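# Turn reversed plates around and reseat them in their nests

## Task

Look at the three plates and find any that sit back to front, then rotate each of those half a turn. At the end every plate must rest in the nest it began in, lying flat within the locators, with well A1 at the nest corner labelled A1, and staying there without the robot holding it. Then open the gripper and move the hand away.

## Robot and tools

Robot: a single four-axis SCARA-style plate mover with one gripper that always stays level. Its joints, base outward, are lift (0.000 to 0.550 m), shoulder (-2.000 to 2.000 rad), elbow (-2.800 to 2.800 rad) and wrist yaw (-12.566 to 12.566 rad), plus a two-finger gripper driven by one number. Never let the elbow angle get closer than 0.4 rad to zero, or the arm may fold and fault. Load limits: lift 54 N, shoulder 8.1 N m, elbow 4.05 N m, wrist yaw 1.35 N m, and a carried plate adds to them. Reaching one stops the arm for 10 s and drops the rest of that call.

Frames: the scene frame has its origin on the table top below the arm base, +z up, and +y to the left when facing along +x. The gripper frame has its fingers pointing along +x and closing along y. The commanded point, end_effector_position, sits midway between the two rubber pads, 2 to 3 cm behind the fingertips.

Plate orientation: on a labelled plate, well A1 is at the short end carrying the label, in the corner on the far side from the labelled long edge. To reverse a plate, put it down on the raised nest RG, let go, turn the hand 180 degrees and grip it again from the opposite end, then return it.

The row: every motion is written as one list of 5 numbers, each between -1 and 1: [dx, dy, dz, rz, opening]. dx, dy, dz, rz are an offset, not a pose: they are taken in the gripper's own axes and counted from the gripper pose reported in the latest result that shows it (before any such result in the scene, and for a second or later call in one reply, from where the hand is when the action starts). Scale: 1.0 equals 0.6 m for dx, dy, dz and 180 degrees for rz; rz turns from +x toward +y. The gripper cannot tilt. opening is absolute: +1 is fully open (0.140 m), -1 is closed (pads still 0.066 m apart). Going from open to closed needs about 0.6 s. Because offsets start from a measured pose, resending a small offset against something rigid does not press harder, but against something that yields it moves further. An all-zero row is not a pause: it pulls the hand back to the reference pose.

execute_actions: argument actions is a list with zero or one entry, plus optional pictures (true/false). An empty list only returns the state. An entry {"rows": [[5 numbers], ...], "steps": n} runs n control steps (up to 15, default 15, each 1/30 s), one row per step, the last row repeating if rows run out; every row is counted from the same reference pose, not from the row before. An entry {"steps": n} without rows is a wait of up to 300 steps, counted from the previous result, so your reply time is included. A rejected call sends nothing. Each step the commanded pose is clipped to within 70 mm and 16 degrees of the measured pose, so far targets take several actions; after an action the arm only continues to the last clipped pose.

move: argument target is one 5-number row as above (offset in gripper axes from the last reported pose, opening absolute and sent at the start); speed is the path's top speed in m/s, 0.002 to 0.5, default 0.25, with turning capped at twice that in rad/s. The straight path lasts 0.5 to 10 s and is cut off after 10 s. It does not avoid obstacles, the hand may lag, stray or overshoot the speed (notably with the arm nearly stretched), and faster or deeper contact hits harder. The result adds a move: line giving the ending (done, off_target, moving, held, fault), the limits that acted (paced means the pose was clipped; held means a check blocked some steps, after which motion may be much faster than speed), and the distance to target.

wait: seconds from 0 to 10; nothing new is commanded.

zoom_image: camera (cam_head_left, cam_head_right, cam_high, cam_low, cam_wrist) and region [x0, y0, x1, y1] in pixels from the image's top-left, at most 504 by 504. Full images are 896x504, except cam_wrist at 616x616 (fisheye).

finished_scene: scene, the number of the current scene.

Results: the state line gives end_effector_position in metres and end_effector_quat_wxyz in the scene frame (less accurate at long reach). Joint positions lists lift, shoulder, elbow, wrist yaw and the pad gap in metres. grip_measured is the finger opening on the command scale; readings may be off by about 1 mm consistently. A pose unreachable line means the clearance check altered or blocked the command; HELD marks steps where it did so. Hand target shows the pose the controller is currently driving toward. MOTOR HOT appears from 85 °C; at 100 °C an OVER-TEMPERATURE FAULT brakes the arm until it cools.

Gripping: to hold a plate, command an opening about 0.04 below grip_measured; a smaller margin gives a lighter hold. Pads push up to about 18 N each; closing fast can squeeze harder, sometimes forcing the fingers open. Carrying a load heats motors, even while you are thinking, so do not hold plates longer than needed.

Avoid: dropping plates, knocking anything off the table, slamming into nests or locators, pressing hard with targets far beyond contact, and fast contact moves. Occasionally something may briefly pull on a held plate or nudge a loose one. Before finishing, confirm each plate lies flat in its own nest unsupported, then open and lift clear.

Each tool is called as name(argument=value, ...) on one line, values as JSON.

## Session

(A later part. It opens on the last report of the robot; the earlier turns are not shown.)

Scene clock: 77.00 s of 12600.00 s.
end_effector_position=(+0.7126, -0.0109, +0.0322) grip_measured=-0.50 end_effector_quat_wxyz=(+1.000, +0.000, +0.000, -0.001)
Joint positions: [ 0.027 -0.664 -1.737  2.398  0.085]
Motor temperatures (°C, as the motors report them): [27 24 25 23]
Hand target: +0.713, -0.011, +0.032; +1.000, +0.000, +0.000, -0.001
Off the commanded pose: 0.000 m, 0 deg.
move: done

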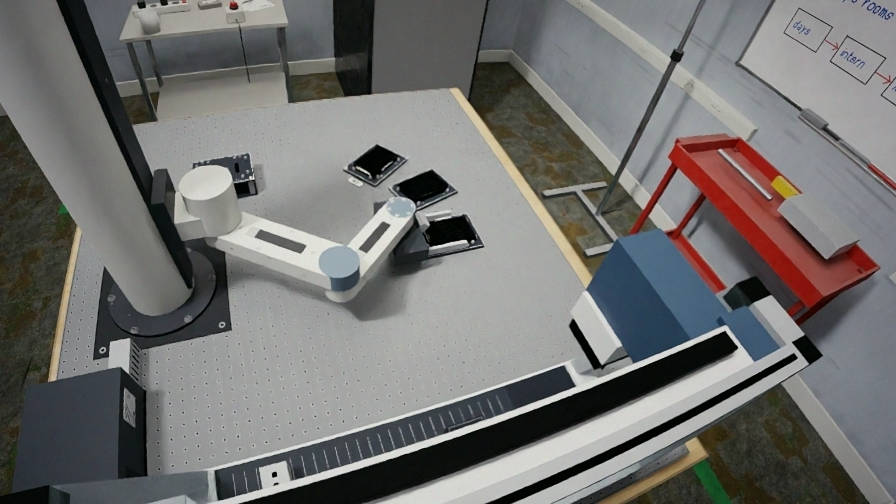

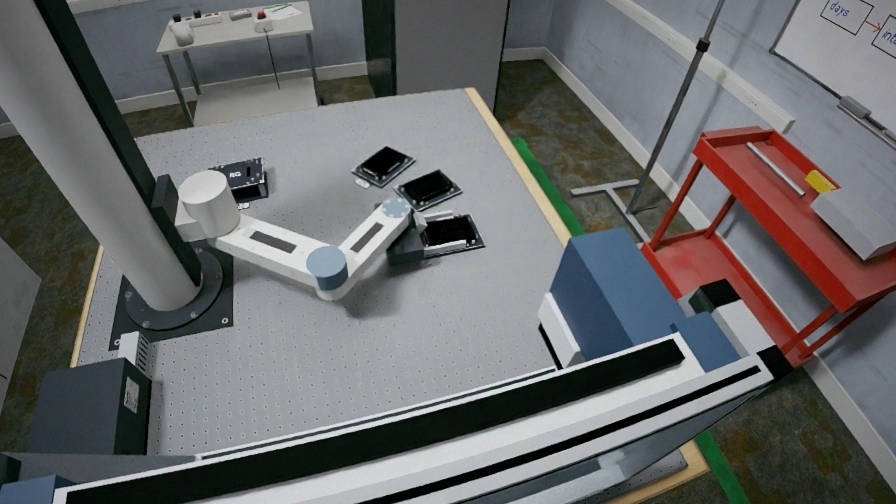

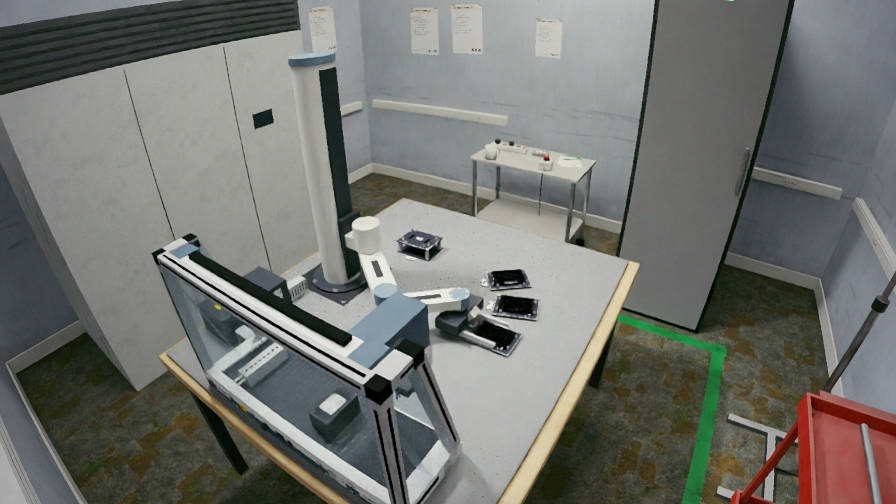

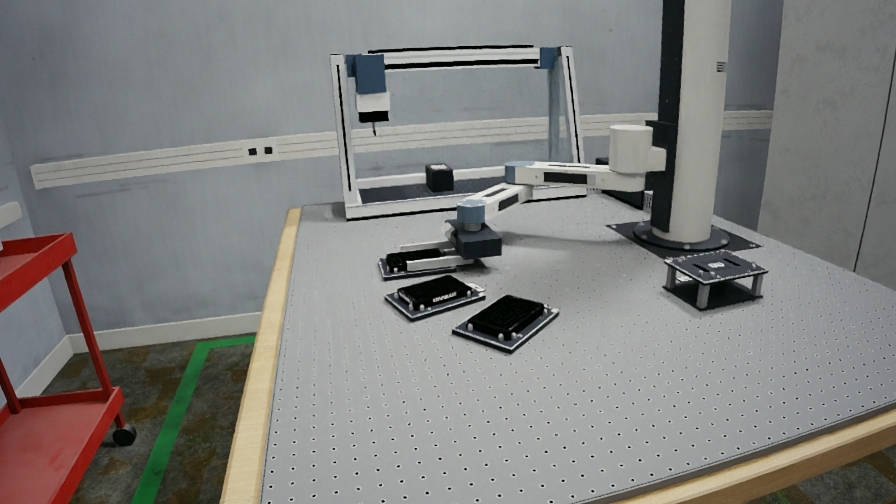

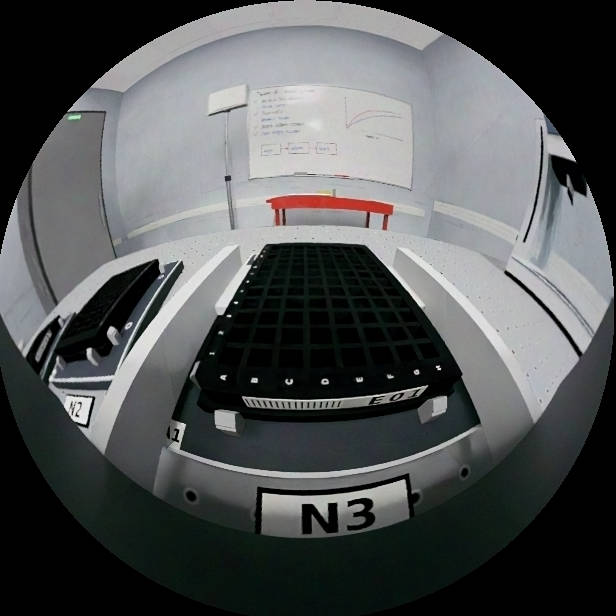

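execute_actions(actions=[{"rows":[[0,0,0,0,-0.1],[0,0,0,0,-0.1],[0,0,0,0,-0.1],[0,0,0,0,-0.1],[0,0,0,0,-0.1],[0,0,0,0,-0.1],[0,0,0.0467,0,-0.1]],"steps":15}])

move(target=[-0.01,0.3065,0,0.1006,-0.1], speed=0.4)

Scene clock: 81.83 s of 12600.00 s.
end_effector_position=(+0.7126, -0.0109, +0.0606) grip_measured=-0.10 end_effector_quat_wxyz=(+1.000, +0.000, +0.000, -0.001)
Joint positions: [ 0.056 -0.664 -1.737  2.398  0.099]
Motor temperatures (°C, as the motors report them): [27 24 25 23]
Hand target: +0.713, -0.011, +0.060; +1.000, +0.000, +0.000, -0.001
Off the commanded pose: 0.000 m, 0 deg.
Steps of this call (steps 1 to 90: nothing new was sent; then 1.33 s passed at rest; steps 91 to 105: all 15 steps of this action). Readings (end_effector_position):
91: (+0.7126, -0.0109, +0.0322)
92: (+0.7126, -0.0109, +0.0322)
94: (+0.7126, -0.0109, +0.0322)
98: (+0.7126, -0.0109, +0.0335)
105: the state above

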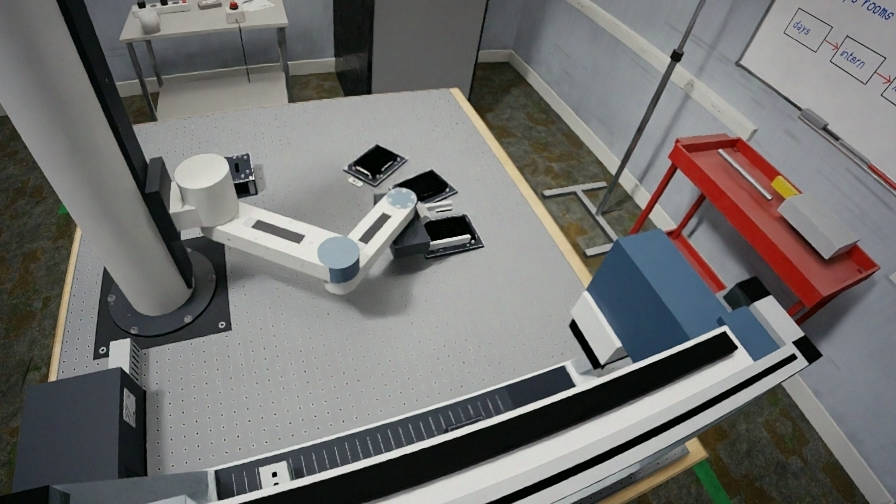

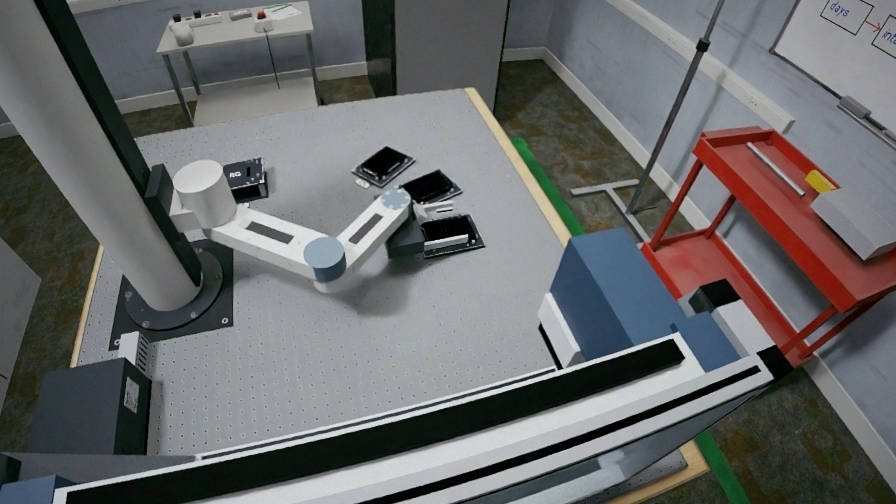

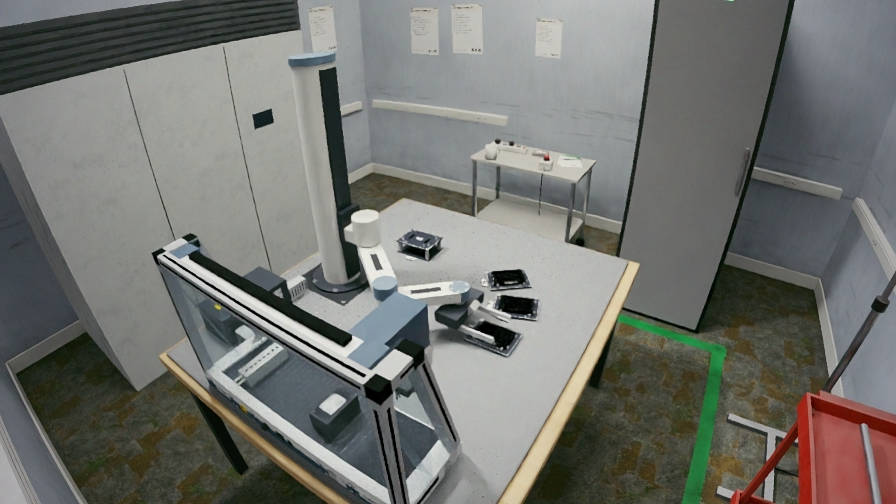

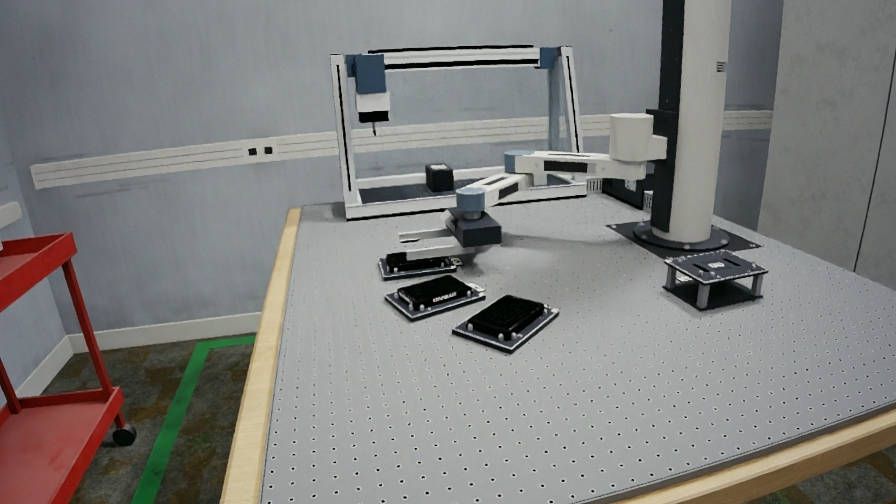

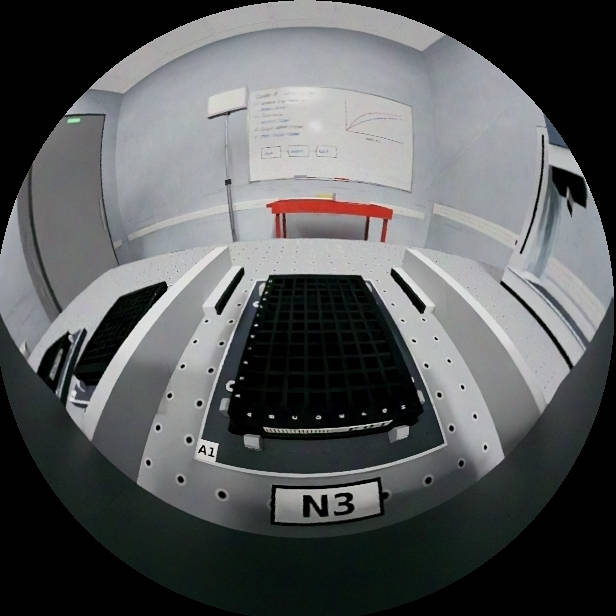

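Scene clock: 83.03 s of 12600.00 s.
end_effector_position=(+0.7070, +0.1732, +0.0603) grip_measured=-0.10 end_effector_quat_wxyz=(+0.988, +0.000, +0.000, +0.156)
Joint positions: [ 0.055 -0.263 -1.873  2.449  0.099]
Motor temperatures (°C, as the motors report them): [27 24 25 23]
Hand target: +0.707, +0.173, +0.060; +0.988, +0.000, +0.000, +0.156
Off the commanded pose: 0.000 m, 0 deg.
move: done

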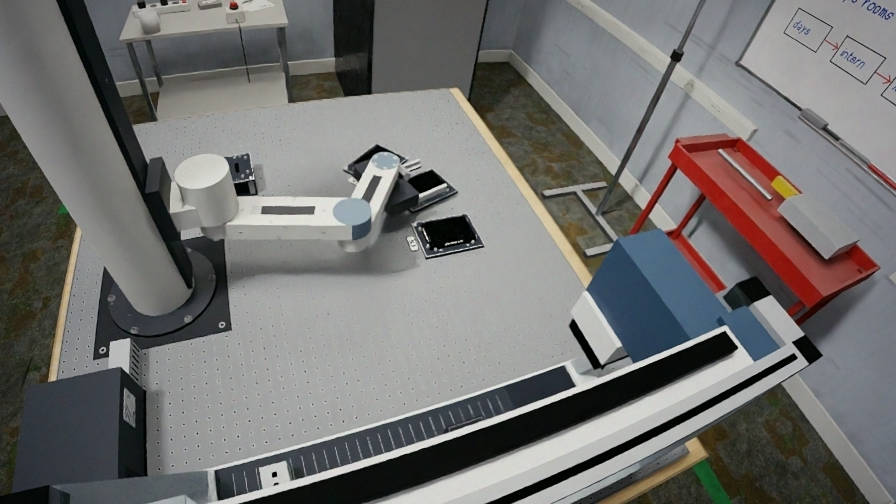

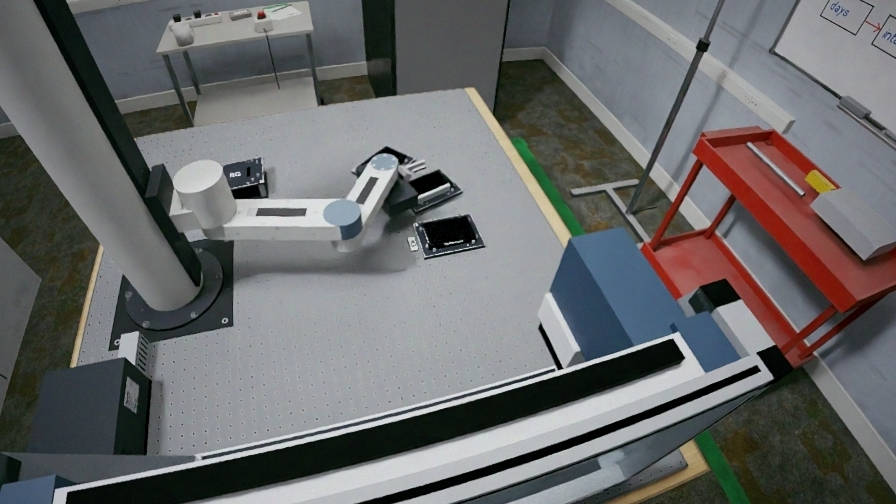

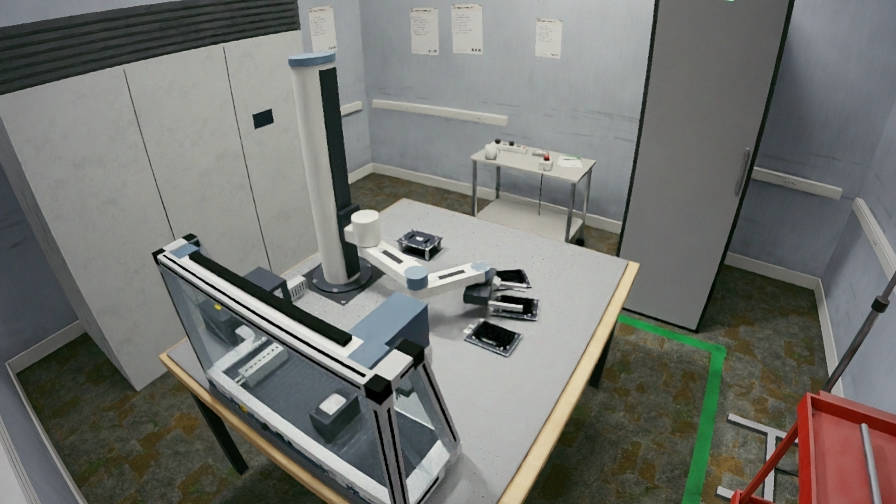

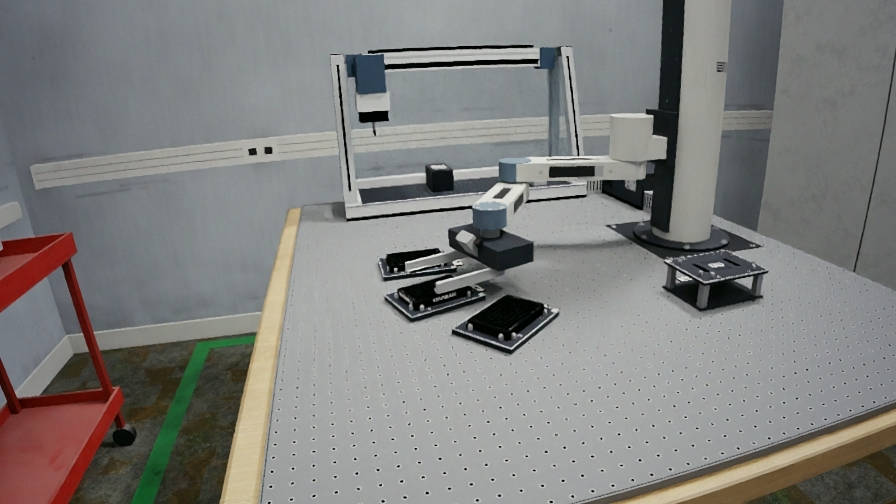

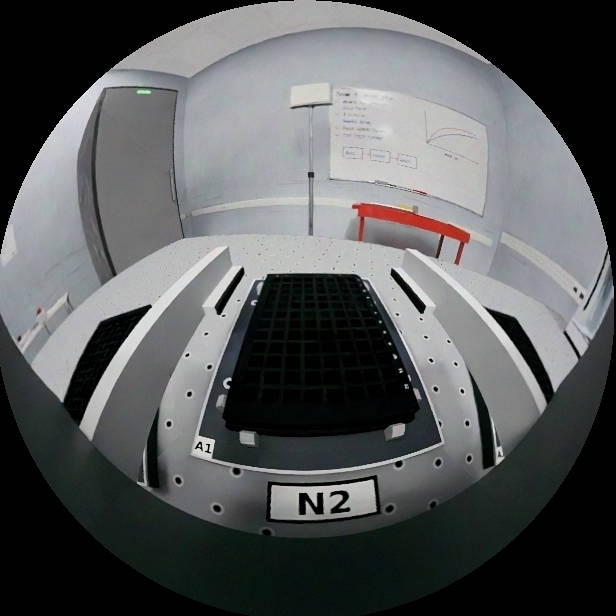

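move(target=[0.0023,0.003,-0.047,0,-0.1], speed=0.06)

zoom_image(camera="cam_wrist", region=[160,200,480,520])

Scene clock: 89.60 s of 12600.00 s.
end_effector_position=(+0.7077, +0.1752, +0.0321) grip_measured=-0.10 end_effector_quat_wxyz=(+0.988, +0.000, +0.000, +0.156)
Joint positions: [ 0.027 -0.255 -1.881  2.449  0.099]
Motor temperatures (°C, as the motors report them): [27 24 25 23]
Hand target: +0.708, +0.175, +0.032; +0.988, +0.000, +0.000, +0.156
Off the commanded pose: 0.000 m, 0 deg.
After step 90, 2.83 s passed at rest.
move: done

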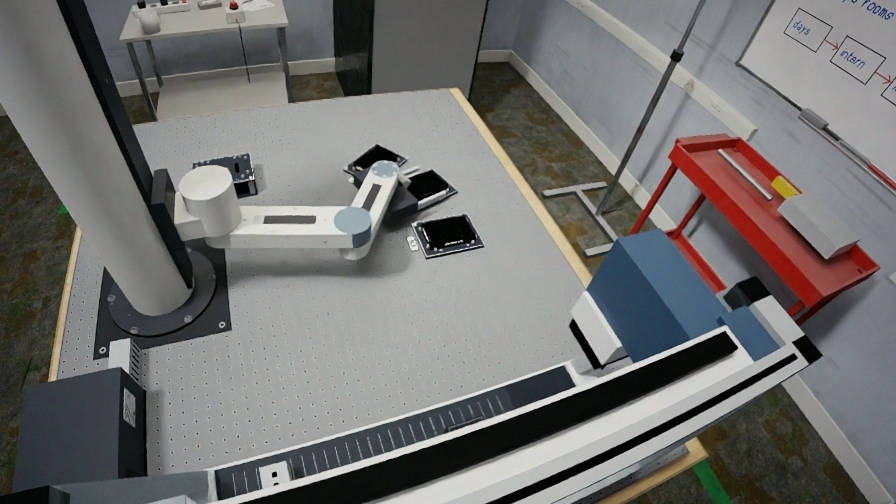

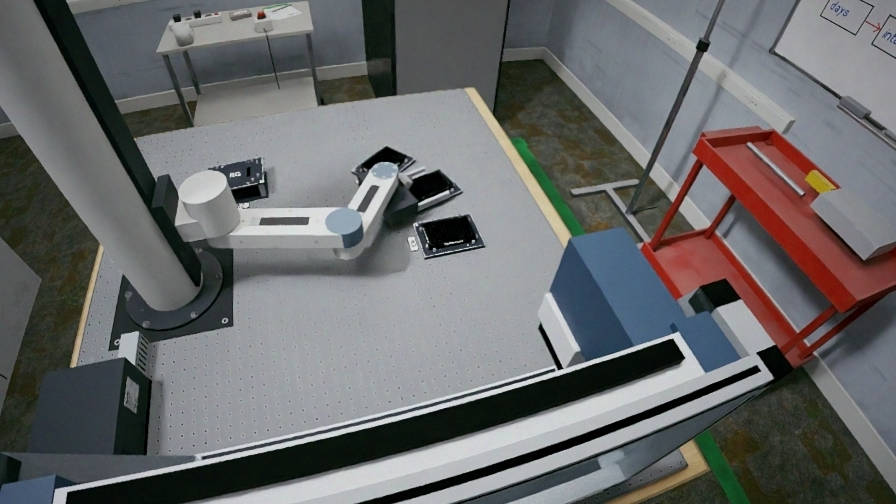

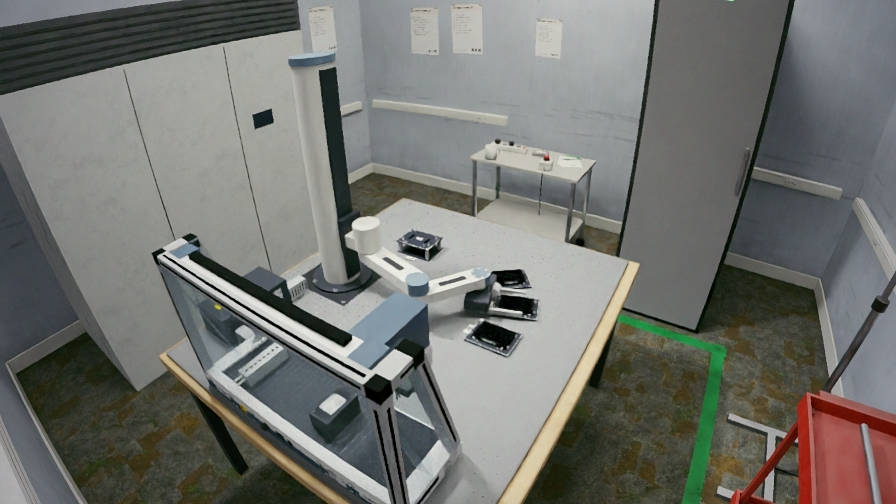

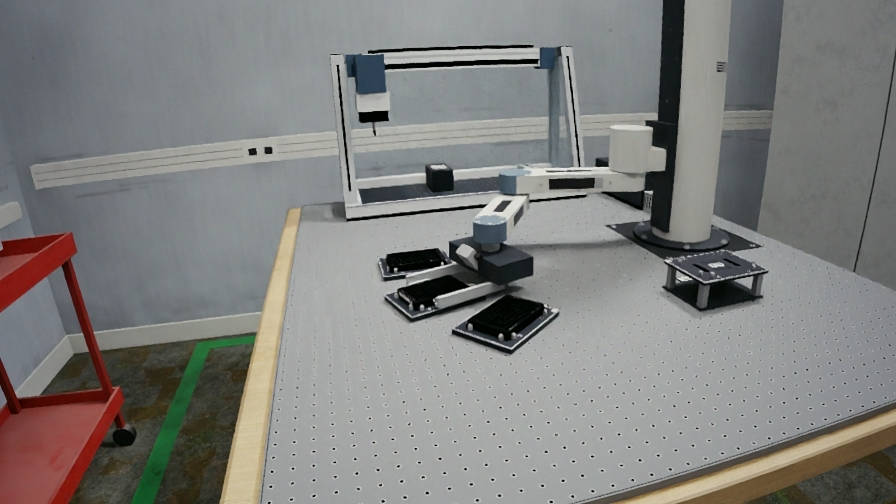

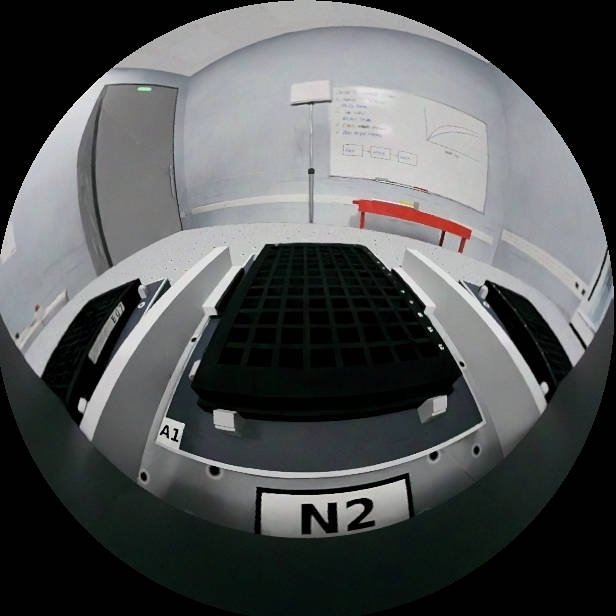

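Region (160, 200, 480, 520) of cam_wrist's 616x616 image, scaled by 1.575, with more detail than that image has.

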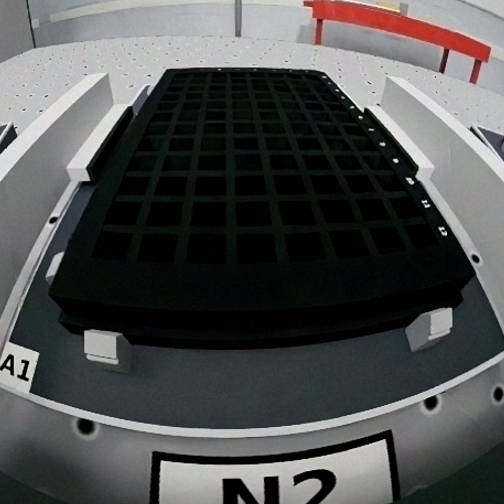

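execute_actions(actions=[{"rows":[[0.0003,0.0005,0,0,-0.2],[0.0003,0.0005,0,0,-0.3],[0.0003,0.0005,0,0,-0.38],[0.0003,0.0005,0,0,-0.43],[0.0003,0.0005,0,0,-0.45],[0.0003,0.0005,0,0,-0.47],[0.0003,0.0005,0,0,-0.49],[0.0003,0.0005,0,0,-0.51],[0.0003,0.0005,0,0,-0.53],[0.0003,0.0005,0,0,-0.55]],"steps":13}], pictures=false)

move(target=[0,0,0.08,0,-0.55], speed=0.12)

move(target=[-0.7774,0.516,0.055,-0.0888,-0.55], speed=0.4)

Scene clock: 97.80 s of 12600.00 s.
end_effector_position=(+0.7078, +0.1755, +0.0321) grip_measured=-0.49 end_effector_quat_wxyz=(+0.988, +0.000, +0.000, +0.156)
Joint positions: [ 0.027 -0.254 -1.883  2.449  0.085]
Motor temperatures (°C, as the motors report them): [27 24 25 23]
Hand target: +0.708, +0.176, +0.032; +0.988, +0.000, +0.000, +0.156
Off the commanded pose: 0.000 m, 0 deg.
Steps of this call (steps 1 to 90: nothing new was sent; then 4.77 s passed at rest; steps 91 to 103: all 13 steps of this action). Readings (end_effector_position):
91: (+0.7078, +0.1752, +0.0321)
92: (+0.7079, +0.1754, +0.0321)
94: (+0.7078, +0.1755, +0.0321)
98: (+0.7078, +0.1755, +0.0321)
103: the state above

Scene clock: 98.77 s of 12600.00 s.
end_effector_position=(+0.7079, +0.1754, +0.0801) grip_measured=-0.49 end_effector_quat_wxyz=(+0.988, +0.000, +0.000, +0.156)
Joint positions: [ 0.075 -0.254 -1.883  2.449  0.085]
Motor temperatures (°C, as the motors report them): [27 24 25 23]
Hand target: +0.708, +0.175, +0.080; +0.988, +0.000, +0.000, +0.156
Off the commanded pose: 0.000 m, 0 deg.
move: done

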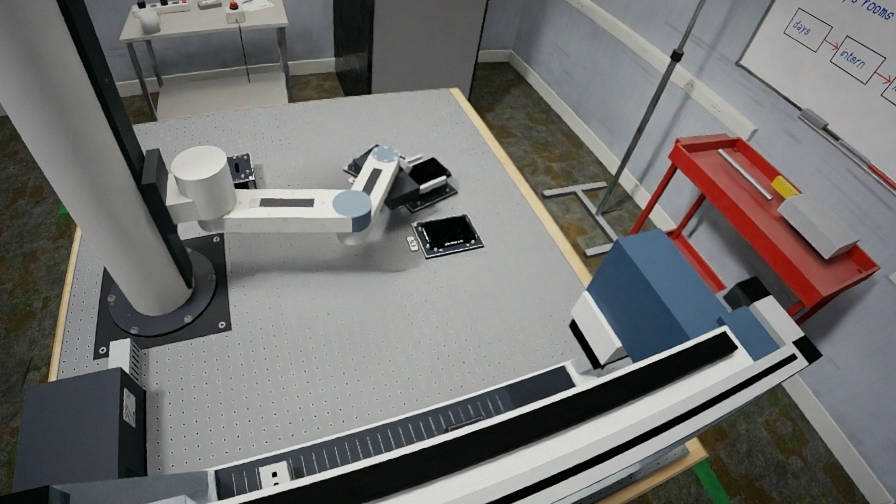

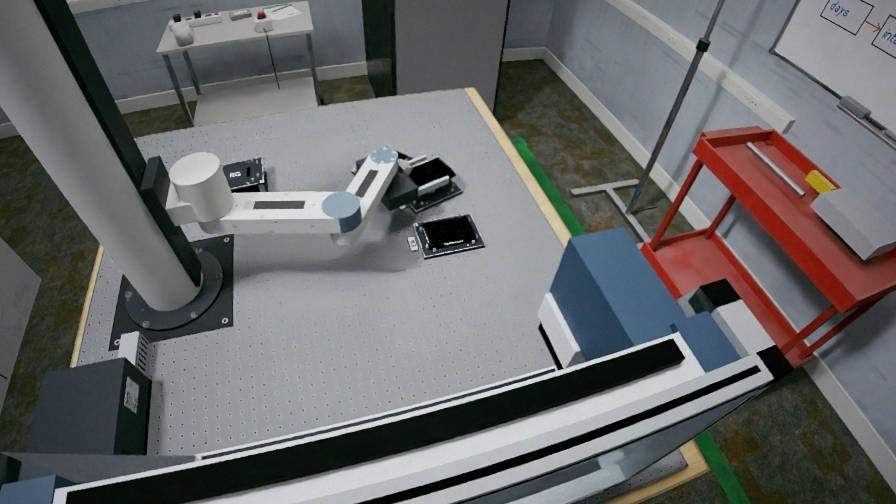

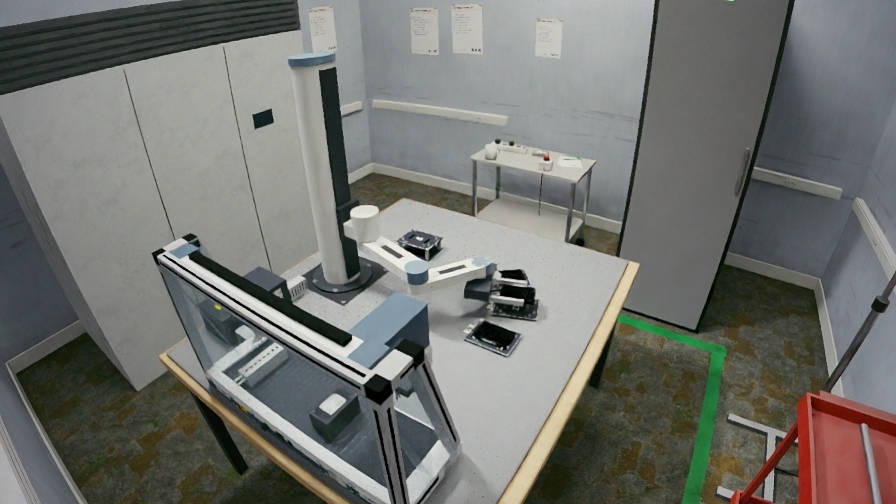

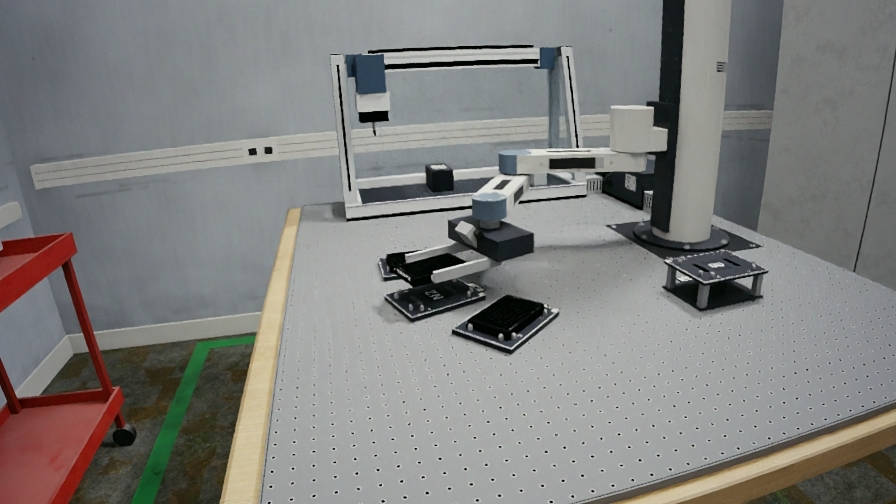

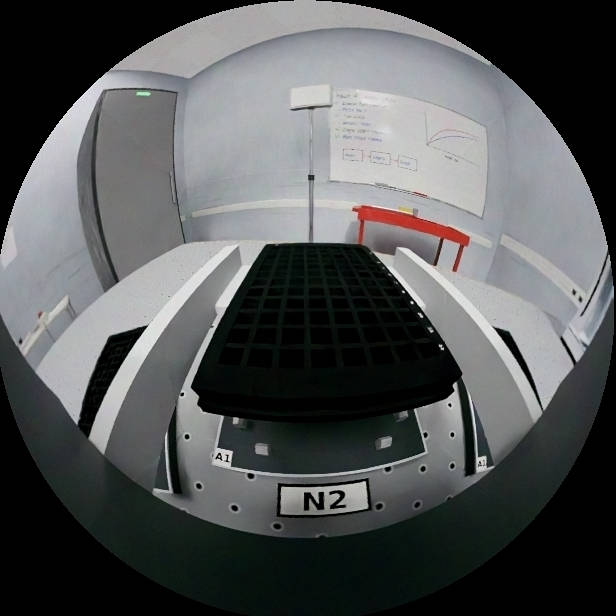

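Scene clock: 100.80 s of 12600.00 s.
end_effector_position=(+0.1686, +0.3260, +0.1131) grip_measured=-0.49 end_effector_quat_wxyz=(+1.000, +0.000, +0.000, +0.017)
Joint positions: [ 0.108  1.254 -1.486  0.266  0.085]
Motor temperatures (°C, as the motors report them): [27 24 25 23]
Hand target: +0.169, +0.326, +0.113; +1.000, +0.000, +0.000, +0.017
Off the commanded pose: 0.000 m, 0 deg.
move: done; limits=paced

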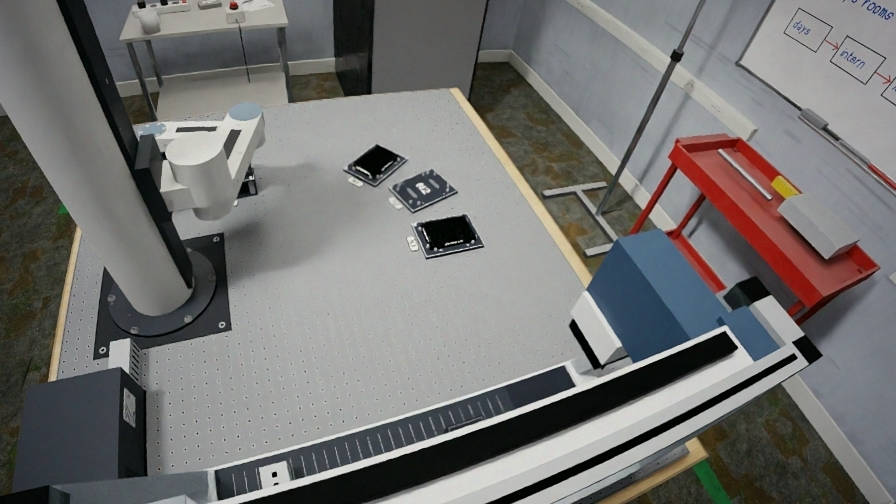

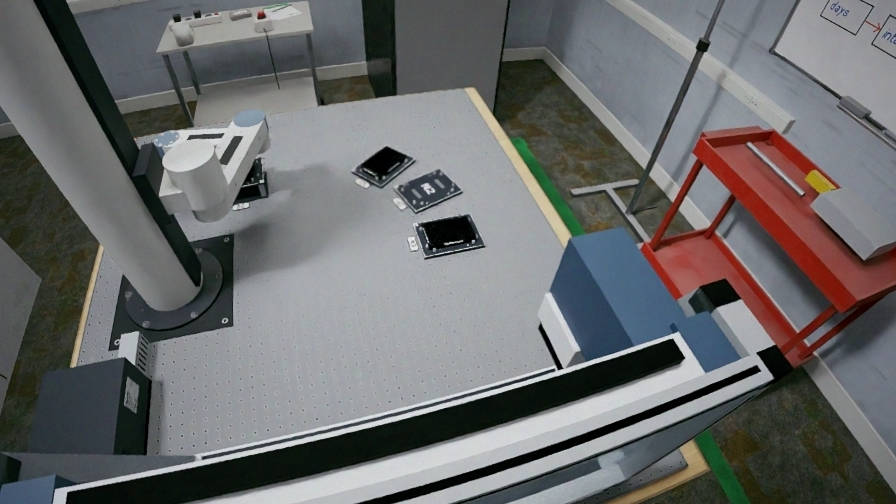

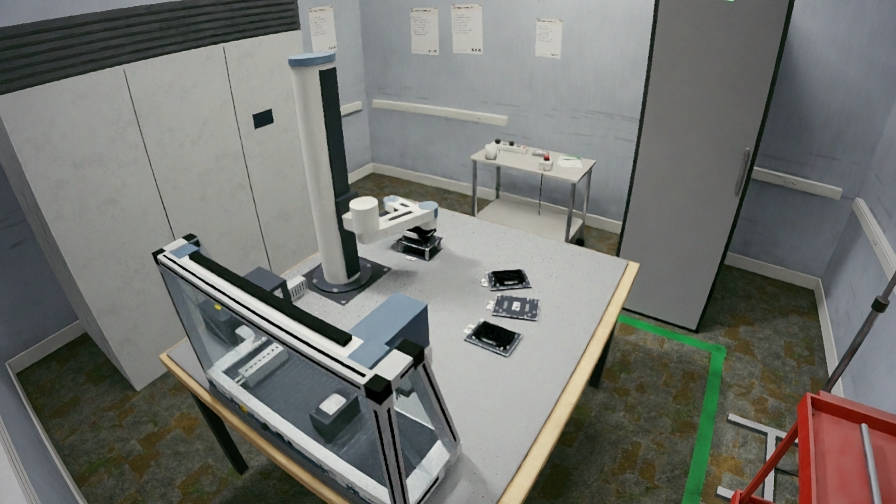

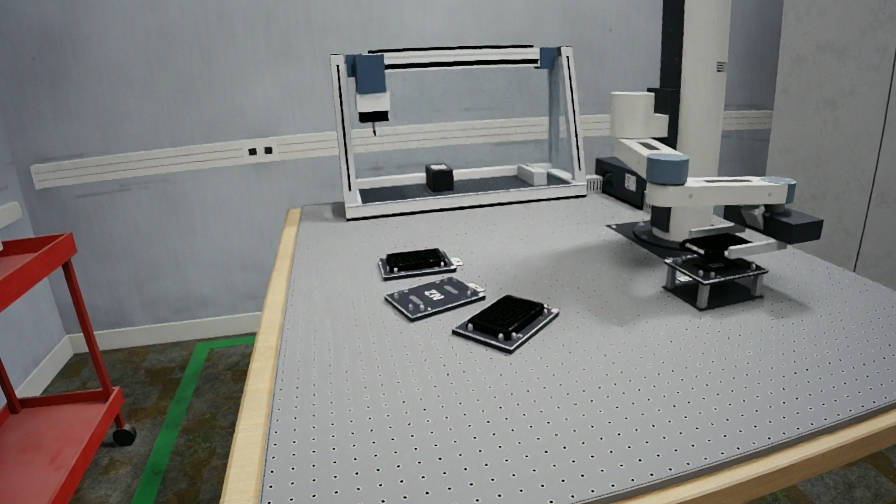

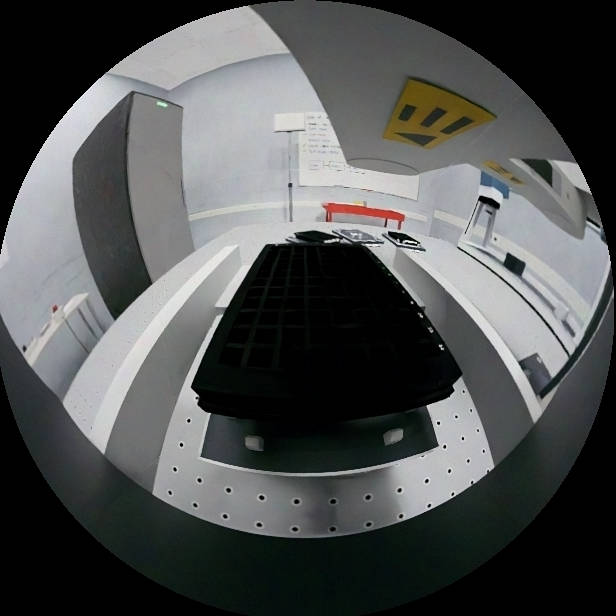

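move(target=[0.0002,0.0007,-0.055,0,-0.55], speed=0.027)

Scene clock: 103.83 s of 12600.00 s.
end_effector_position=(+0.1687, +0.3263, +0.0800) grip_measured=-0.49 end_effector_quat_wxyz=(+1.000, +0.000, +0.000, +0.017)
Joint positions: [ 0.075  1.254 -1.488  0.267  0.085]
Motor temperatures (°C, as the motors report them): [27 24 25 23]
Hand target: +0.169, +0.326, +0.080; +1.000, +0.000, +0.000, +0.017
Off the commanded pose: 0.000 m, 0 deg.
move: done

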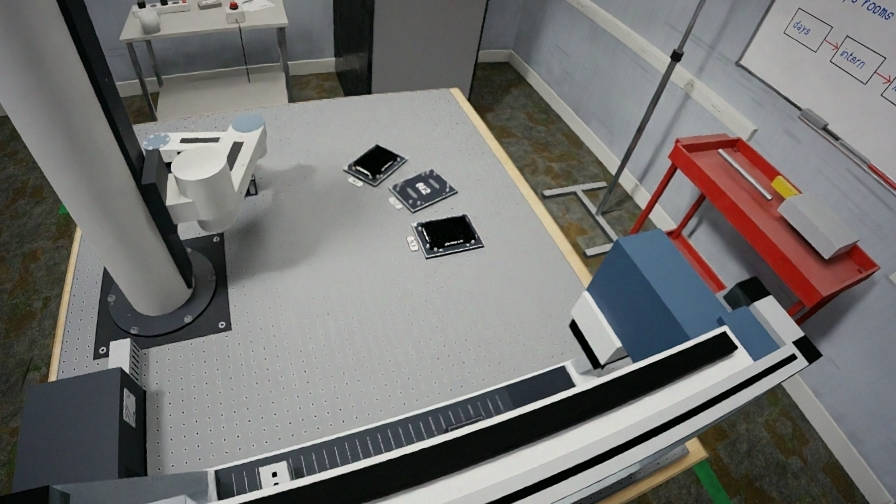

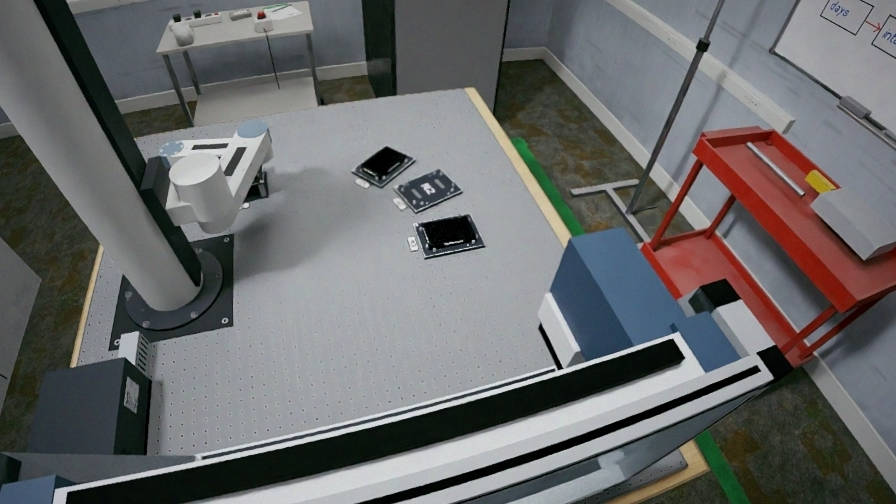

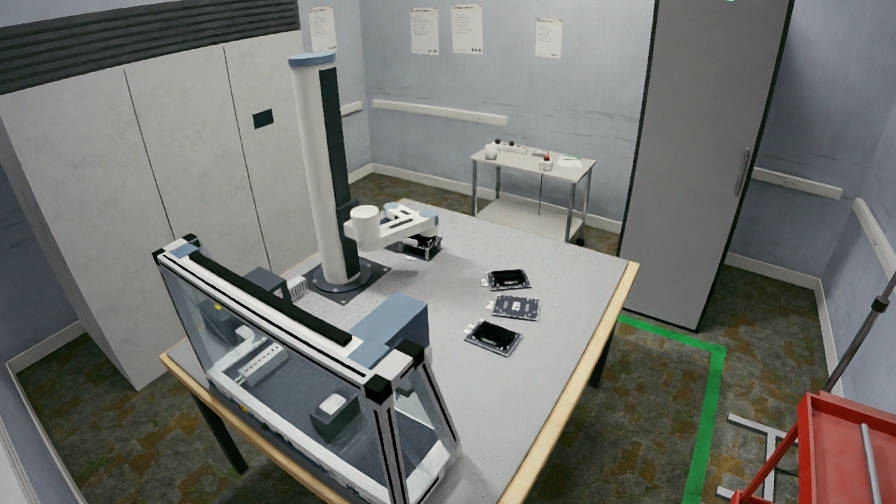

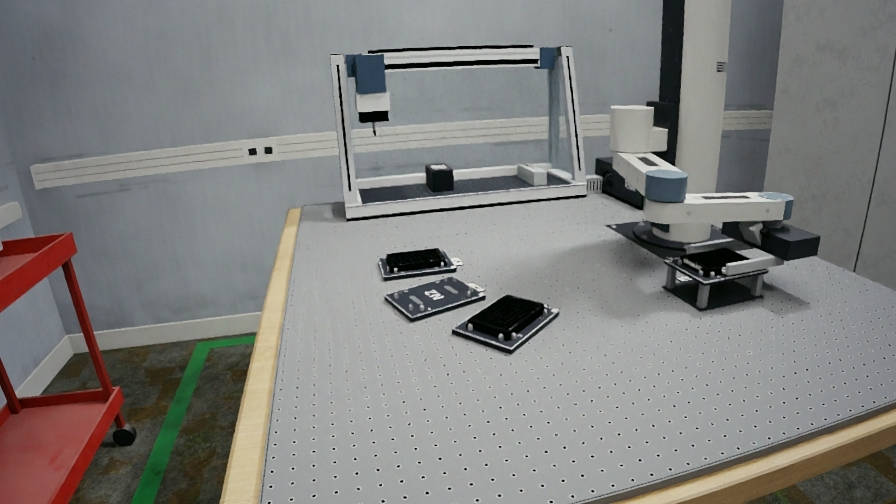

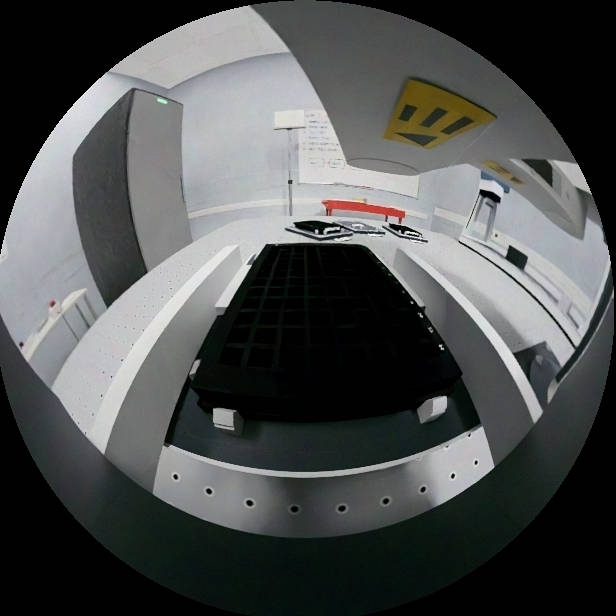

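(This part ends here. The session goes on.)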